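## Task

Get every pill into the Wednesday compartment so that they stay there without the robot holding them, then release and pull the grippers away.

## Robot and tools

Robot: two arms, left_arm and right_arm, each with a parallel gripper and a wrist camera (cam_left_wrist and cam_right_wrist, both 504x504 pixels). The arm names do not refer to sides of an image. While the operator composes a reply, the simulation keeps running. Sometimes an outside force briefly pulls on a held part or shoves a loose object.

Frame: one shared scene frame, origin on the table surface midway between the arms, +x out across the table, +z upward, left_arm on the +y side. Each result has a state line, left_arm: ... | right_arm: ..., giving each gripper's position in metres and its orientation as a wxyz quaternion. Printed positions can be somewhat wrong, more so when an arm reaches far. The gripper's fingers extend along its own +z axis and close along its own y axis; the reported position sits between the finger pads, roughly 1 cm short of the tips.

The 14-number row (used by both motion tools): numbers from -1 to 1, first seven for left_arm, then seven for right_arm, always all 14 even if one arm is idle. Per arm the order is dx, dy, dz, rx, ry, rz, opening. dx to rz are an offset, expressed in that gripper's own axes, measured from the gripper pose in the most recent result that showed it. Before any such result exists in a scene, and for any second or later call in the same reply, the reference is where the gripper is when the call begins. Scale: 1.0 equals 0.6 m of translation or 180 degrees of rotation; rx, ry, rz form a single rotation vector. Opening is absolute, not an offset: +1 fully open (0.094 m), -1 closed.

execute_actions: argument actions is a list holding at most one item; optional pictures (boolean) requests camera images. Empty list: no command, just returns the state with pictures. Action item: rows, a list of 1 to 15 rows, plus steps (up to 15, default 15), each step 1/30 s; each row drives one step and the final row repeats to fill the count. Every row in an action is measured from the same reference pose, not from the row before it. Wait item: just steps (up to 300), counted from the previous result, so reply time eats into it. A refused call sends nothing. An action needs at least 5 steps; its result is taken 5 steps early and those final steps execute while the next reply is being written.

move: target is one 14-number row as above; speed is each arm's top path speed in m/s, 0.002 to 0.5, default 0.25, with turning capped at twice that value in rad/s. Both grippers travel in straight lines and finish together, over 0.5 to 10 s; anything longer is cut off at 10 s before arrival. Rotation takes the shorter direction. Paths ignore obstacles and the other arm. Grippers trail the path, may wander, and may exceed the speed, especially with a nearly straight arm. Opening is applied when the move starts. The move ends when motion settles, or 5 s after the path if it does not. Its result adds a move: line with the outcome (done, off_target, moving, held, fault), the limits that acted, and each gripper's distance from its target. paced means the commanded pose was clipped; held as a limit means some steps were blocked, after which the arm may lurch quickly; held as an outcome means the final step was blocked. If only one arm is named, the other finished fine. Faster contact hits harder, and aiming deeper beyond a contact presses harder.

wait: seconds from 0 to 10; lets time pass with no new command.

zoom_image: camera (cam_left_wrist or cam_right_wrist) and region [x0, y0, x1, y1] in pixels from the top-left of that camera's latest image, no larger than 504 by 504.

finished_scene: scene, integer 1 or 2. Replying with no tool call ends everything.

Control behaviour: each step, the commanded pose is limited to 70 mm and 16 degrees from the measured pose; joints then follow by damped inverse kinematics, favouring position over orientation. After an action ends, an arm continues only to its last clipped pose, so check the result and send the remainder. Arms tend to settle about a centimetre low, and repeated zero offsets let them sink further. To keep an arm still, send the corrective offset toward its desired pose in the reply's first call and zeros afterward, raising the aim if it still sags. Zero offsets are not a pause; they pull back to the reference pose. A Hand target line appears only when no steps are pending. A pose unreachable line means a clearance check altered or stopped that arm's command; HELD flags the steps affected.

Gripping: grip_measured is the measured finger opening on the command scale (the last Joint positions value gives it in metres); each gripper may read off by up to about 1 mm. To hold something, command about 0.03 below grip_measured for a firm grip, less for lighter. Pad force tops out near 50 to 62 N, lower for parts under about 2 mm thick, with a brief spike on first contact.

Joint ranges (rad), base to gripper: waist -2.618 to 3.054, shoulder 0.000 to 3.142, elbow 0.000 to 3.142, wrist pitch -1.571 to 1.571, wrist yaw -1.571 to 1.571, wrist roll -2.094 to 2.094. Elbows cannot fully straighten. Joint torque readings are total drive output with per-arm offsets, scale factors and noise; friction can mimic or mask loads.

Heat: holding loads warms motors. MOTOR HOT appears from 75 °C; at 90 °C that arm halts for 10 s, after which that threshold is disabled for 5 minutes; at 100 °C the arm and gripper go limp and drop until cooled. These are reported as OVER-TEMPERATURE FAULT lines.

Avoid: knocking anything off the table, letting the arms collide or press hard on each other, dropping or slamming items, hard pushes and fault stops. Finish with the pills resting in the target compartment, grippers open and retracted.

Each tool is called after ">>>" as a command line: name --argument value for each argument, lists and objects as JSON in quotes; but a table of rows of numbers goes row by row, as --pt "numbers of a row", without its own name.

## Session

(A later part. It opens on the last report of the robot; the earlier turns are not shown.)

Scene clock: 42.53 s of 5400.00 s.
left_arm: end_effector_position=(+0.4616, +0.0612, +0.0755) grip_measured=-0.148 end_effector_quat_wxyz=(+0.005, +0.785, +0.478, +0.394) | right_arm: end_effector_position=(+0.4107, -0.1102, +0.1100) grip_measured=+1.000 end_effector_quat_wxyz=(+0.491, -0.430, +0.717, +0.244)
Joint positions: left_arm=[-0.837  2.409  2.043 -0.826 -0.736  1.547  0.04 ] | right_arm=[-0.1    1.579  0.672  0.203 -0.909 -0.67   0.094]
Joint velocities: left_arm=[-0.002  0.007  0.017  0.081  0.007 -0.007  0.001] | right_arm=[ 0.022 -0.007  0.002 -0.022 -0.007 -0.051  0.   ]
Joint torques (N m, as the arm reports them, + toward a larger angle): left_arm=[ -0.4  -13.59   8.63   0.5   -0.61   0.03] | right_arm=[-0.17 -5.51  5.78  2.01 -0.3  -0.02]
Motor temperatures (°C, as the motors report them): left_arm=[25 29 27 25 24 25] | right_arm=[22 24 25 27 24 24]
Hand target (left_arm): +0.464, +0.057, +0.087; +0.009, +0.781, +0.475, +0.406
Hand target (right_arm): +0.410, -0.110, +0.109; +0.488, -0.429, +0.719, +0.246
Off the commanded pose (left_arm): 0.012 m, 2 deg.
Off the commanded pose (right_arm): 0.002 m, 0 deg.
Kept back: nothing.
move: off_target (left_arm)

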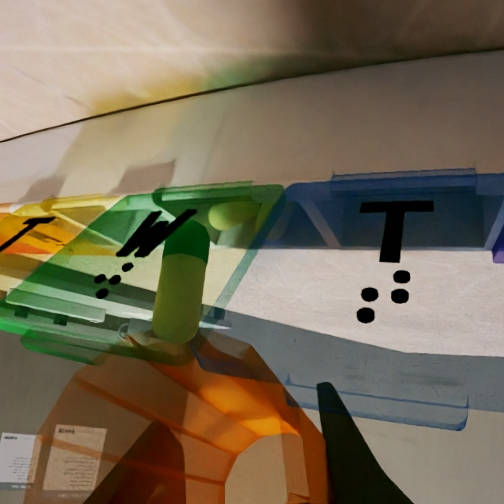

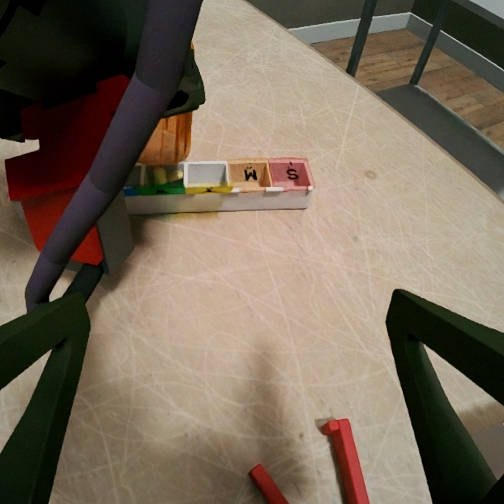

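>>> wait --seconds 1.5

Scene clock: 44.13 s of 5400.00 s.
left_arm: end_effector_position=(+0.4617, +0.0616, +0.0758) grip_measured=-0.148 end_effector_quat_wxyz=(+0.004, +0.785, +0.477, +0.396) | right_arm: end_effector_position=(+0.4107, -0.1102, +0.1100) grip_measured=+1.000 end_effector_quat_wxyz=(+0.491, -0.430, +0.717, +0.244)
Joint positions: left_arm=[-0.837  2.409  2.043 -0.827 -0.739  1.548  0.04 ] | right_arm=[-0.1    1.579  0.672  0.203 -0.909 -0.67   0.094]
Joint velocities: left_arm=[-0.022  0.002 -0.002 -0.007 -0.051 -0.022 -0.002] | right_arm=[-0.002  0.007  0.002 -0.007 -0.007  0.007  0.   ]
Joint torques (N m, as the arm reports them, + toward a larger angle): left_arm=[ -0.49 -13.59   8.82   0.5   -0.63   0.01] | right_arm=[-0.12 -5.5   5.78  2.   -0.29 -0.01]
Motor temperatures (°C, as the motors report them): left_arm=[25 29 27 25 24 25] | right_arm=[22 24 25 27 24 24]
Hand target (left_arm): +0.464, +0.057, +0.087; +0.008, +0.781, +0.475, +0.406
Hand target (right_arm): +0.410, -0.110, +0.109; +0.488, -0.429, +0.719, +0.246
Off the commanded pose (left_arm): 0.012 m, 1 deg.
Off the commanded pose (right_arm): 0.002 m, 0 deg.
Kept back: nothing.
Steps of this call (steps 1 to 48: nothing new was sent). Readings (end_effector_position):
1: left_arm (+0.4617, +0.0613, +0.0756) | right_arm (+0.4107, -0.1102, +0.1100)
2: left_arm (+0.4617, +0.0613, +0.0756) | right_arm (+0.4107, -0.1102, +0.1100)
4: left_arm (+0.4617, +0.0614, +0.0757) | right_arm (+0.4107, -0.1102, +0.1100)
8: left_arm (+0.4617, +0.0616, +0.0758) | right_arm (+0.4107, -0.1102, +0.1100)
48: the state above

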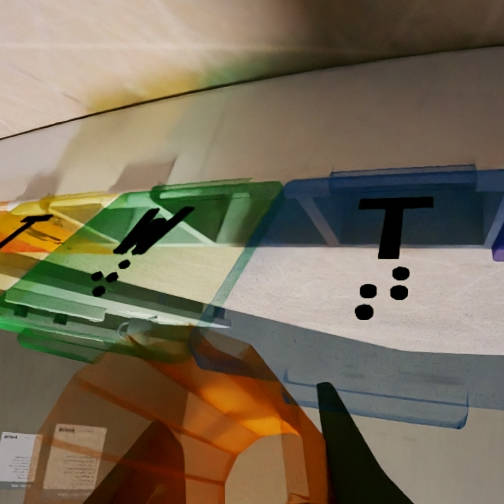

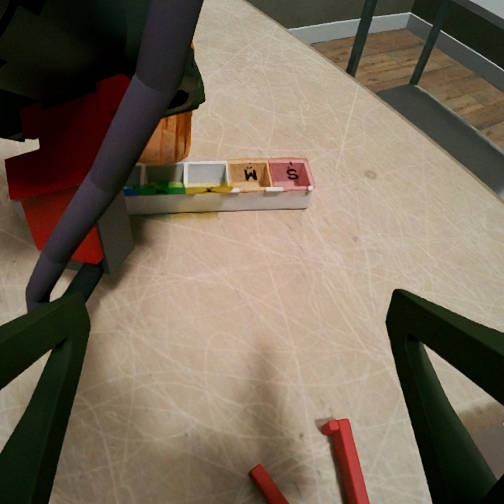

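>>> move --target '[0.06,0.04,-0.07,0.025,-0.115,-0.055,-0.19,0,0,0,0,0,0,1]' --speed 0.1

Scene clock: 47.17 s of 5400.00 s.
left_arm: end_effector_position=(+0.4589, +0.0606, +0.1249) grip_measured=-0.148 end_effector_quat_wxyz=(+0.082, +0.804, +0.543, +0.227) | right_arm: end_effector_position=(+0.4115, -0.1102, +0.1109) grip_measured=+1.000 end_effector_quat_wxyz=(+0.494, -0.431, +0.716, +0.242)
Joint positions: left_arm=[-0.73   2.43   2.419 -1.202 -0.34   1.474  0.04 ] | right_arm=[-0.1    1.579  0.672  0.21  -0.909 -0.67   0.094]
Joint velocities: left_arm=[ 0.002  0.007 -0.002  0.037 -0.051 -0.037  0.   ] | right_arm=[ 0.012 -0.007 -0.017 -0.037 -0.007  0.007  0.   ]
Joint torques (N m, as the arm reports them, + toward a larger angle): left_arm=[  0.42 -13.94   8.55   0.53  -0.15  -0.08] | right_arm=[-0.11 -5.49  5.76  2.03 -0.28 -0.01]
Motor temperatures (°C, as the motors report them): left_arm=[25 29 27 24 24 25] | right_arm=[22 24 25 27 24 24]
Hand target (left_arm): +0.462, +0.061, +0.136; +0.094, +0.799, +0.549, +0.229
Hand target (right_arm): +0.411, -0.110, +0.110; +0.491, -0.430, +0.717, +0.244
Off the commanded pose (left_arm): 0.012 m, 2 deg.
Off the commanded pose (right_arm): 0.001 m, 0 deg.
Kept back: nothing.
move: off_target (left_arm)

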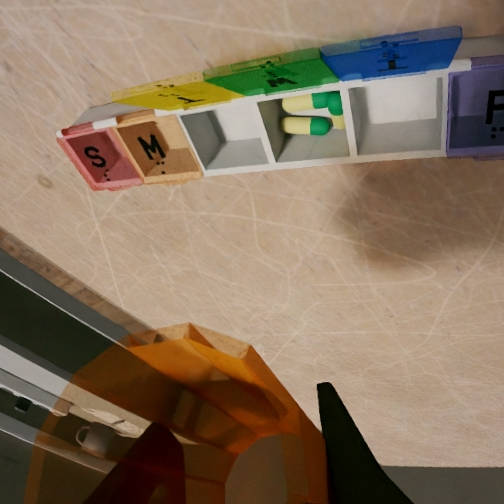

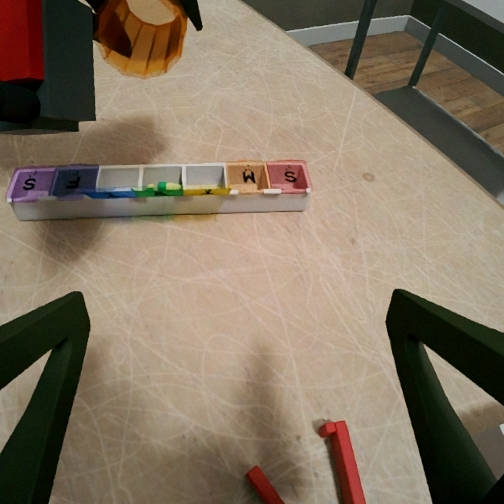

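>>> move --target '[0.263,-0.16,0.117,-0.193,-0.174,-0.593,-0.19,0,0,0,0,0,0,1]'

Scene clock: 55.83 s of 5400.00 s.
left_arm: end_effector_position=(+0.4576, +0.2468, +0.0682) grip_measured=-0.147 end_effector_quat_wxyz=(+0.539, +0.039, +0.841, +0.011) | right_arm: end_effector_position=(+0.4123, -0.1103, +0.1119) grip_measured=+1.000 end_effector_quat_wxyz=(+0.496, -0.432, +0.714, +0.241)
Joint positions: left_arm=[-0.312  1.936  0.825  0.678 -0.089  0.025  0.04 ] | right_arm=[-0.1    1.579  0.672  0.217 -0.909 -0.67   0.094]
Joint velocities: left_arm=[-0.012 -0.002 -0.017 -0.037 -0.051  0.022  0.001] | right_arm=[ 0.032 -0.022  0.007 -0.007  0.007  0.037  0.   ]
Joint torques (N m, as the arm reports them, + toward a larger angle): left_arm=[ 0.46 -8.51  4.86  1.67 -0.14 -0.1 ] | right_arm=[-0.12 -5.5   5.78  2.03 -0.3  -0.01]
Motor temperatures (°C, as the motors report them): left_arm=[25 30 27 25 24 25] | right_arm=[22 24 25 28 24 24]
Hand target (left_arm): +0.459, +0.251, +0.070; +0.547, +0.029, +0.836, +0.013
Hand target (right_arm): +0.411, -0.110, +0.111; +0.494, -0.431, +0.716, +0.242
Off the commanded pose (left_arm): 0.004 m, 1 deg.
Off the commanded pose (right_arm): 0.001 m, 0 deg.
Kept back: nothing.
After step 90, 0.93 s passed at rest.
move: done

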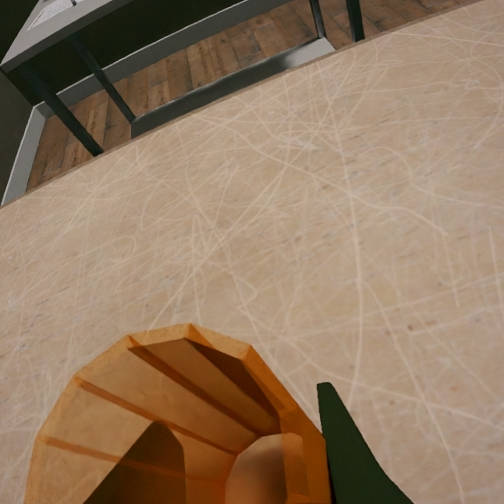

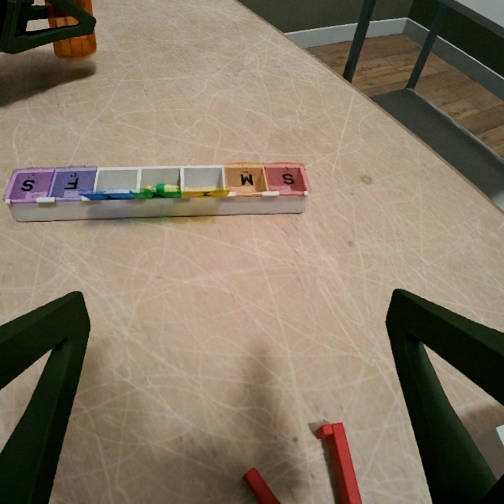

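>>> move --target '[0.036,0,0.016,0,0,0,-0.19,0,0,0,0,0,0,1]' --speed 0.03

>>> move --target '[0,0,0,0,0,0,1,0,0,0,0,0,0,1]'

>>> move --target '[0,0,-0.15,0,0,0,1,0,0,0,0,0,0,1]'

>>> finished_scene --scene 1

Scene clock: 57.20 s of 5400.00 s.
left_arm: end_effector_position=(+0.4565, +0.2471, +0.0430) grip_measured=-0.147 end_effector_quat_wxyz=(+0.532, +0.039, +0.846, +0.011) | right_arm: end_effector_position=(+0.4131, -0.1103, +0.1129) grip_measured=+1.000 end_effector_quat_wxyz=(+0.499, -0.433, +0.712, +0.239)
Joint positions: left_arm=[-0.312  2.011  0.813  0.747 -0.089  0.024  0.04 ] | right_arm=[-0.1    1.579  0.672  0.224 -0.909 -0.67   0.094]
Joint velocities: left_arm=[-0.012  0.002  0.007  0.022 -0.037 -0.037  0.   ] | right_arm=[ 0.027  0.002 -0.002  0.007  0.022 -0.051  0.   ]
Joint torques (N m, as the arm reports them, + toward a larger angle): left_arm=[ 0.28 -8.75  4.43  1.65  0.02 -0.01] | right_arm=[-0.1  -5.5   5.75  2.05 -0.29 -0.01]
Motor temperatures (°C, as the motors report them): left_arm=[25 29 27 25 24 25] | right_arm=[22 24 25 28 24 24]
Hand target (left_arm): +0.457, +0.248, +0.044; +0.539, +0.039, +0.841, +0.011
Hand target (right_arm): +0.412, -0.110, +0.112; +0.496, -0.432, +0.714, +0.241
Off the commanded pose (left_arm): 0.002 m, 1 deg.
Off the commanded pose (right_arm): 0.001 m, 0 deg.
Kept back: nothing.
move: done

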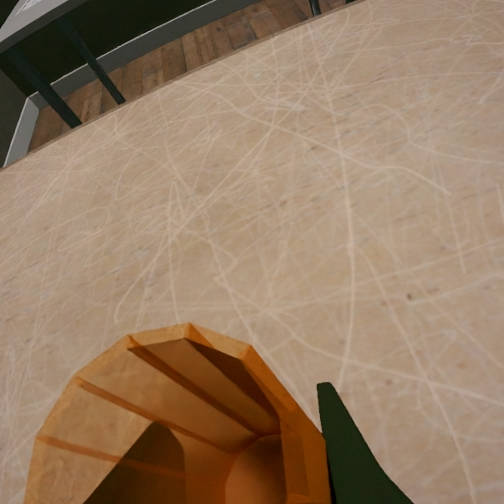

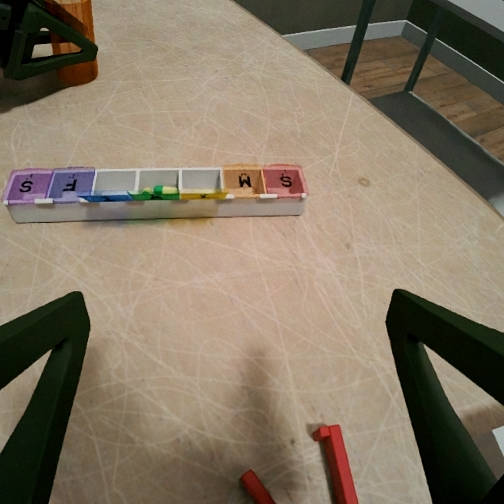

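Scene clock: 57.70 s of 5400.00 s.
left_arm: end_effector_position=(+0.4565, +0.2471, +0.0430) grip_measured=+1.000 end_effector_quat_wxyz=(+0.532, +0.039, +0.846, +0.011) | right_arm: end_effector_position=(+0.4139, -0.1103, +0.1139) grip_measured=+1.000 end_effector_quat_wxyz=(+0.501, -0.433, +0.710, +0.237)
Joint positions: left_arm=[-0.312  2.011  0.813  0.746 -0.089  0.024  0.094] | right_arm=[-0.1    1.579  0.672  0.231 -0.909 -0.67   0.094]
Joint velocities: left_arm=[-0.022  0.012 -0.002  0.037  0.007  0.007  0.   ] | right_arm=[-0.022  0.002  0.007  0.037  0.007 -0.066  0.   ]
Joint torques (N m, as the arm reports them, + toward a larger angle): left_arm=[-0.09 -9.17  5.06  1.42 -0.04 -0.03] | right_arm=[-0.14 -5.51  5.8   2.05 -0.28  0.  ]
Motor temperatures (°C, as the motors report them): left_arm=[25 29 27 25 24 25] | right_arm=[22 24 25 28 24 24]
Hand target (left_arm): +0.456, +0.247, +0.043; +0.532, +0.039, +0.846, +0.011
Hand target (right_arm): +0.413, -0.110, +0.113; +0.499, -0.433, +0.712, +0.239
Off the commanded pose (left_arm): 0.000 m, 0 deg.
Off the commanded pose (right_arm): 0.001 m, 0 deg.
Kept back: nothing.
move: done

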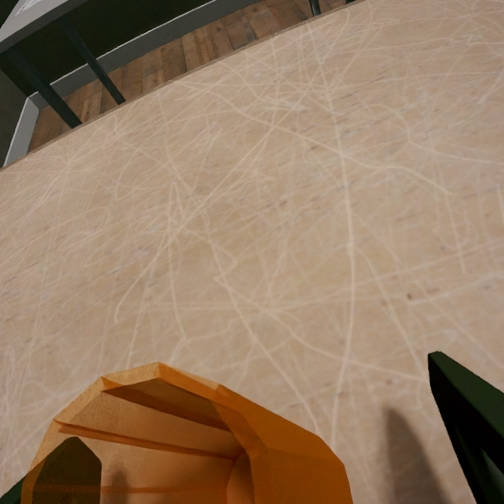

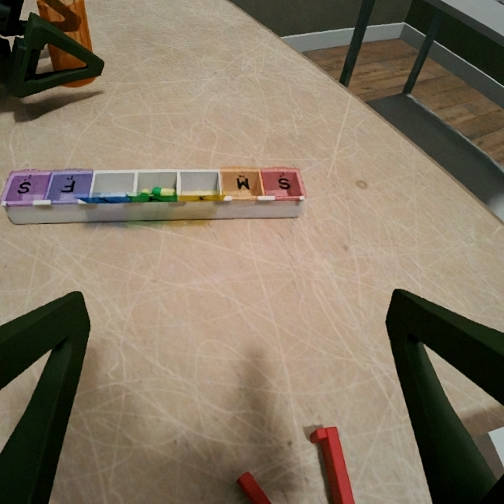

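Scene clock: 58.77 s of 5400.00 s.
left_arm: end_effector_position=(+0.3782, +0.2509, +0.0767) grip_measured=+1.000 end_effector_quat_wxyz=(+0.525, +0.042, +0.850, +0.012) | right_arm: end_effector_position=(+0.4147, -0.1104, +0.1149) grip_measured=+1.000 end_effector_quat_wxyz=(+0.504, -0.434, +0.709, +0.236)
Joint positions: left_arm=[-0.333  1.644  0.53   0.646 -0.106  0.019  0.094] | right_arm=[-0.1    1.579  0.672  0.238 -0.909 -0.67   0.094]
Joint velocities: left_arm=[ 0.002  0.002  0.002 -0.037  0.007 -0.022  0.   ] | right_arm=[-0.012  0.002 -0.007  0.066 -0.007  0.051  0.   ]
Joint torques (N m, as the arm reports them, + toward a larger angle): left_arm=[-0.54 -8.43  4.64  1.38 -0.16 -0.08] | right_arm=[-0.13 -5.51  5.8   2.05 -0.28  0.  ]
Motor temperatures (°C, as the motors report them): left_arm=[25 29 27 25 24 25] | right_arm=[22 24 25 28 24 24]
Hand target (left_arm): +0.376, +0.249, +0.084; +0.532, +0.039, +0.846, +0.011
Hand target (right_arm): +0.414, -0.110, +0.114; +0.501, -0.433, +0.710, +0.237
Off the commanded pose (left_arm): 0.006 m, 1 deg.
Off the commanded pose (right_arm): 0.001 m, 0 deg.
Kept back: nothing.
move: done

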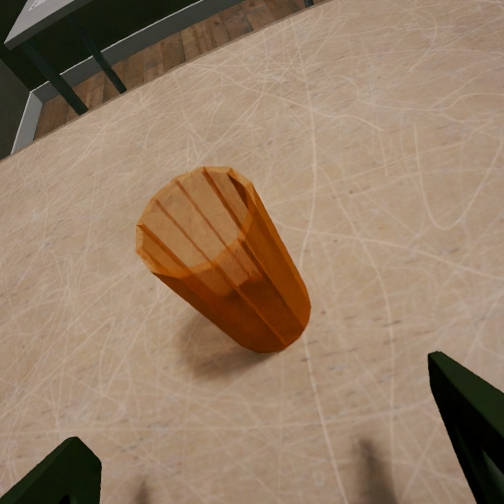

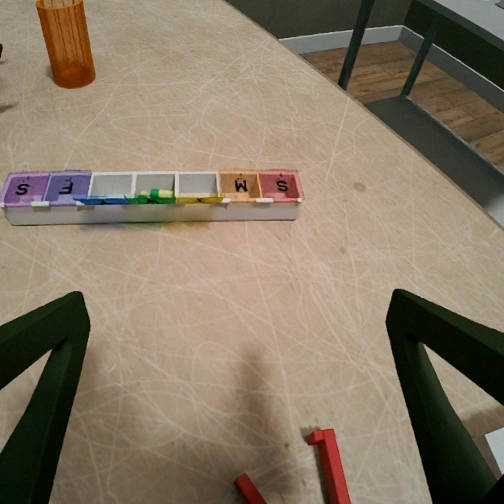

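The scene is finished: the task was done.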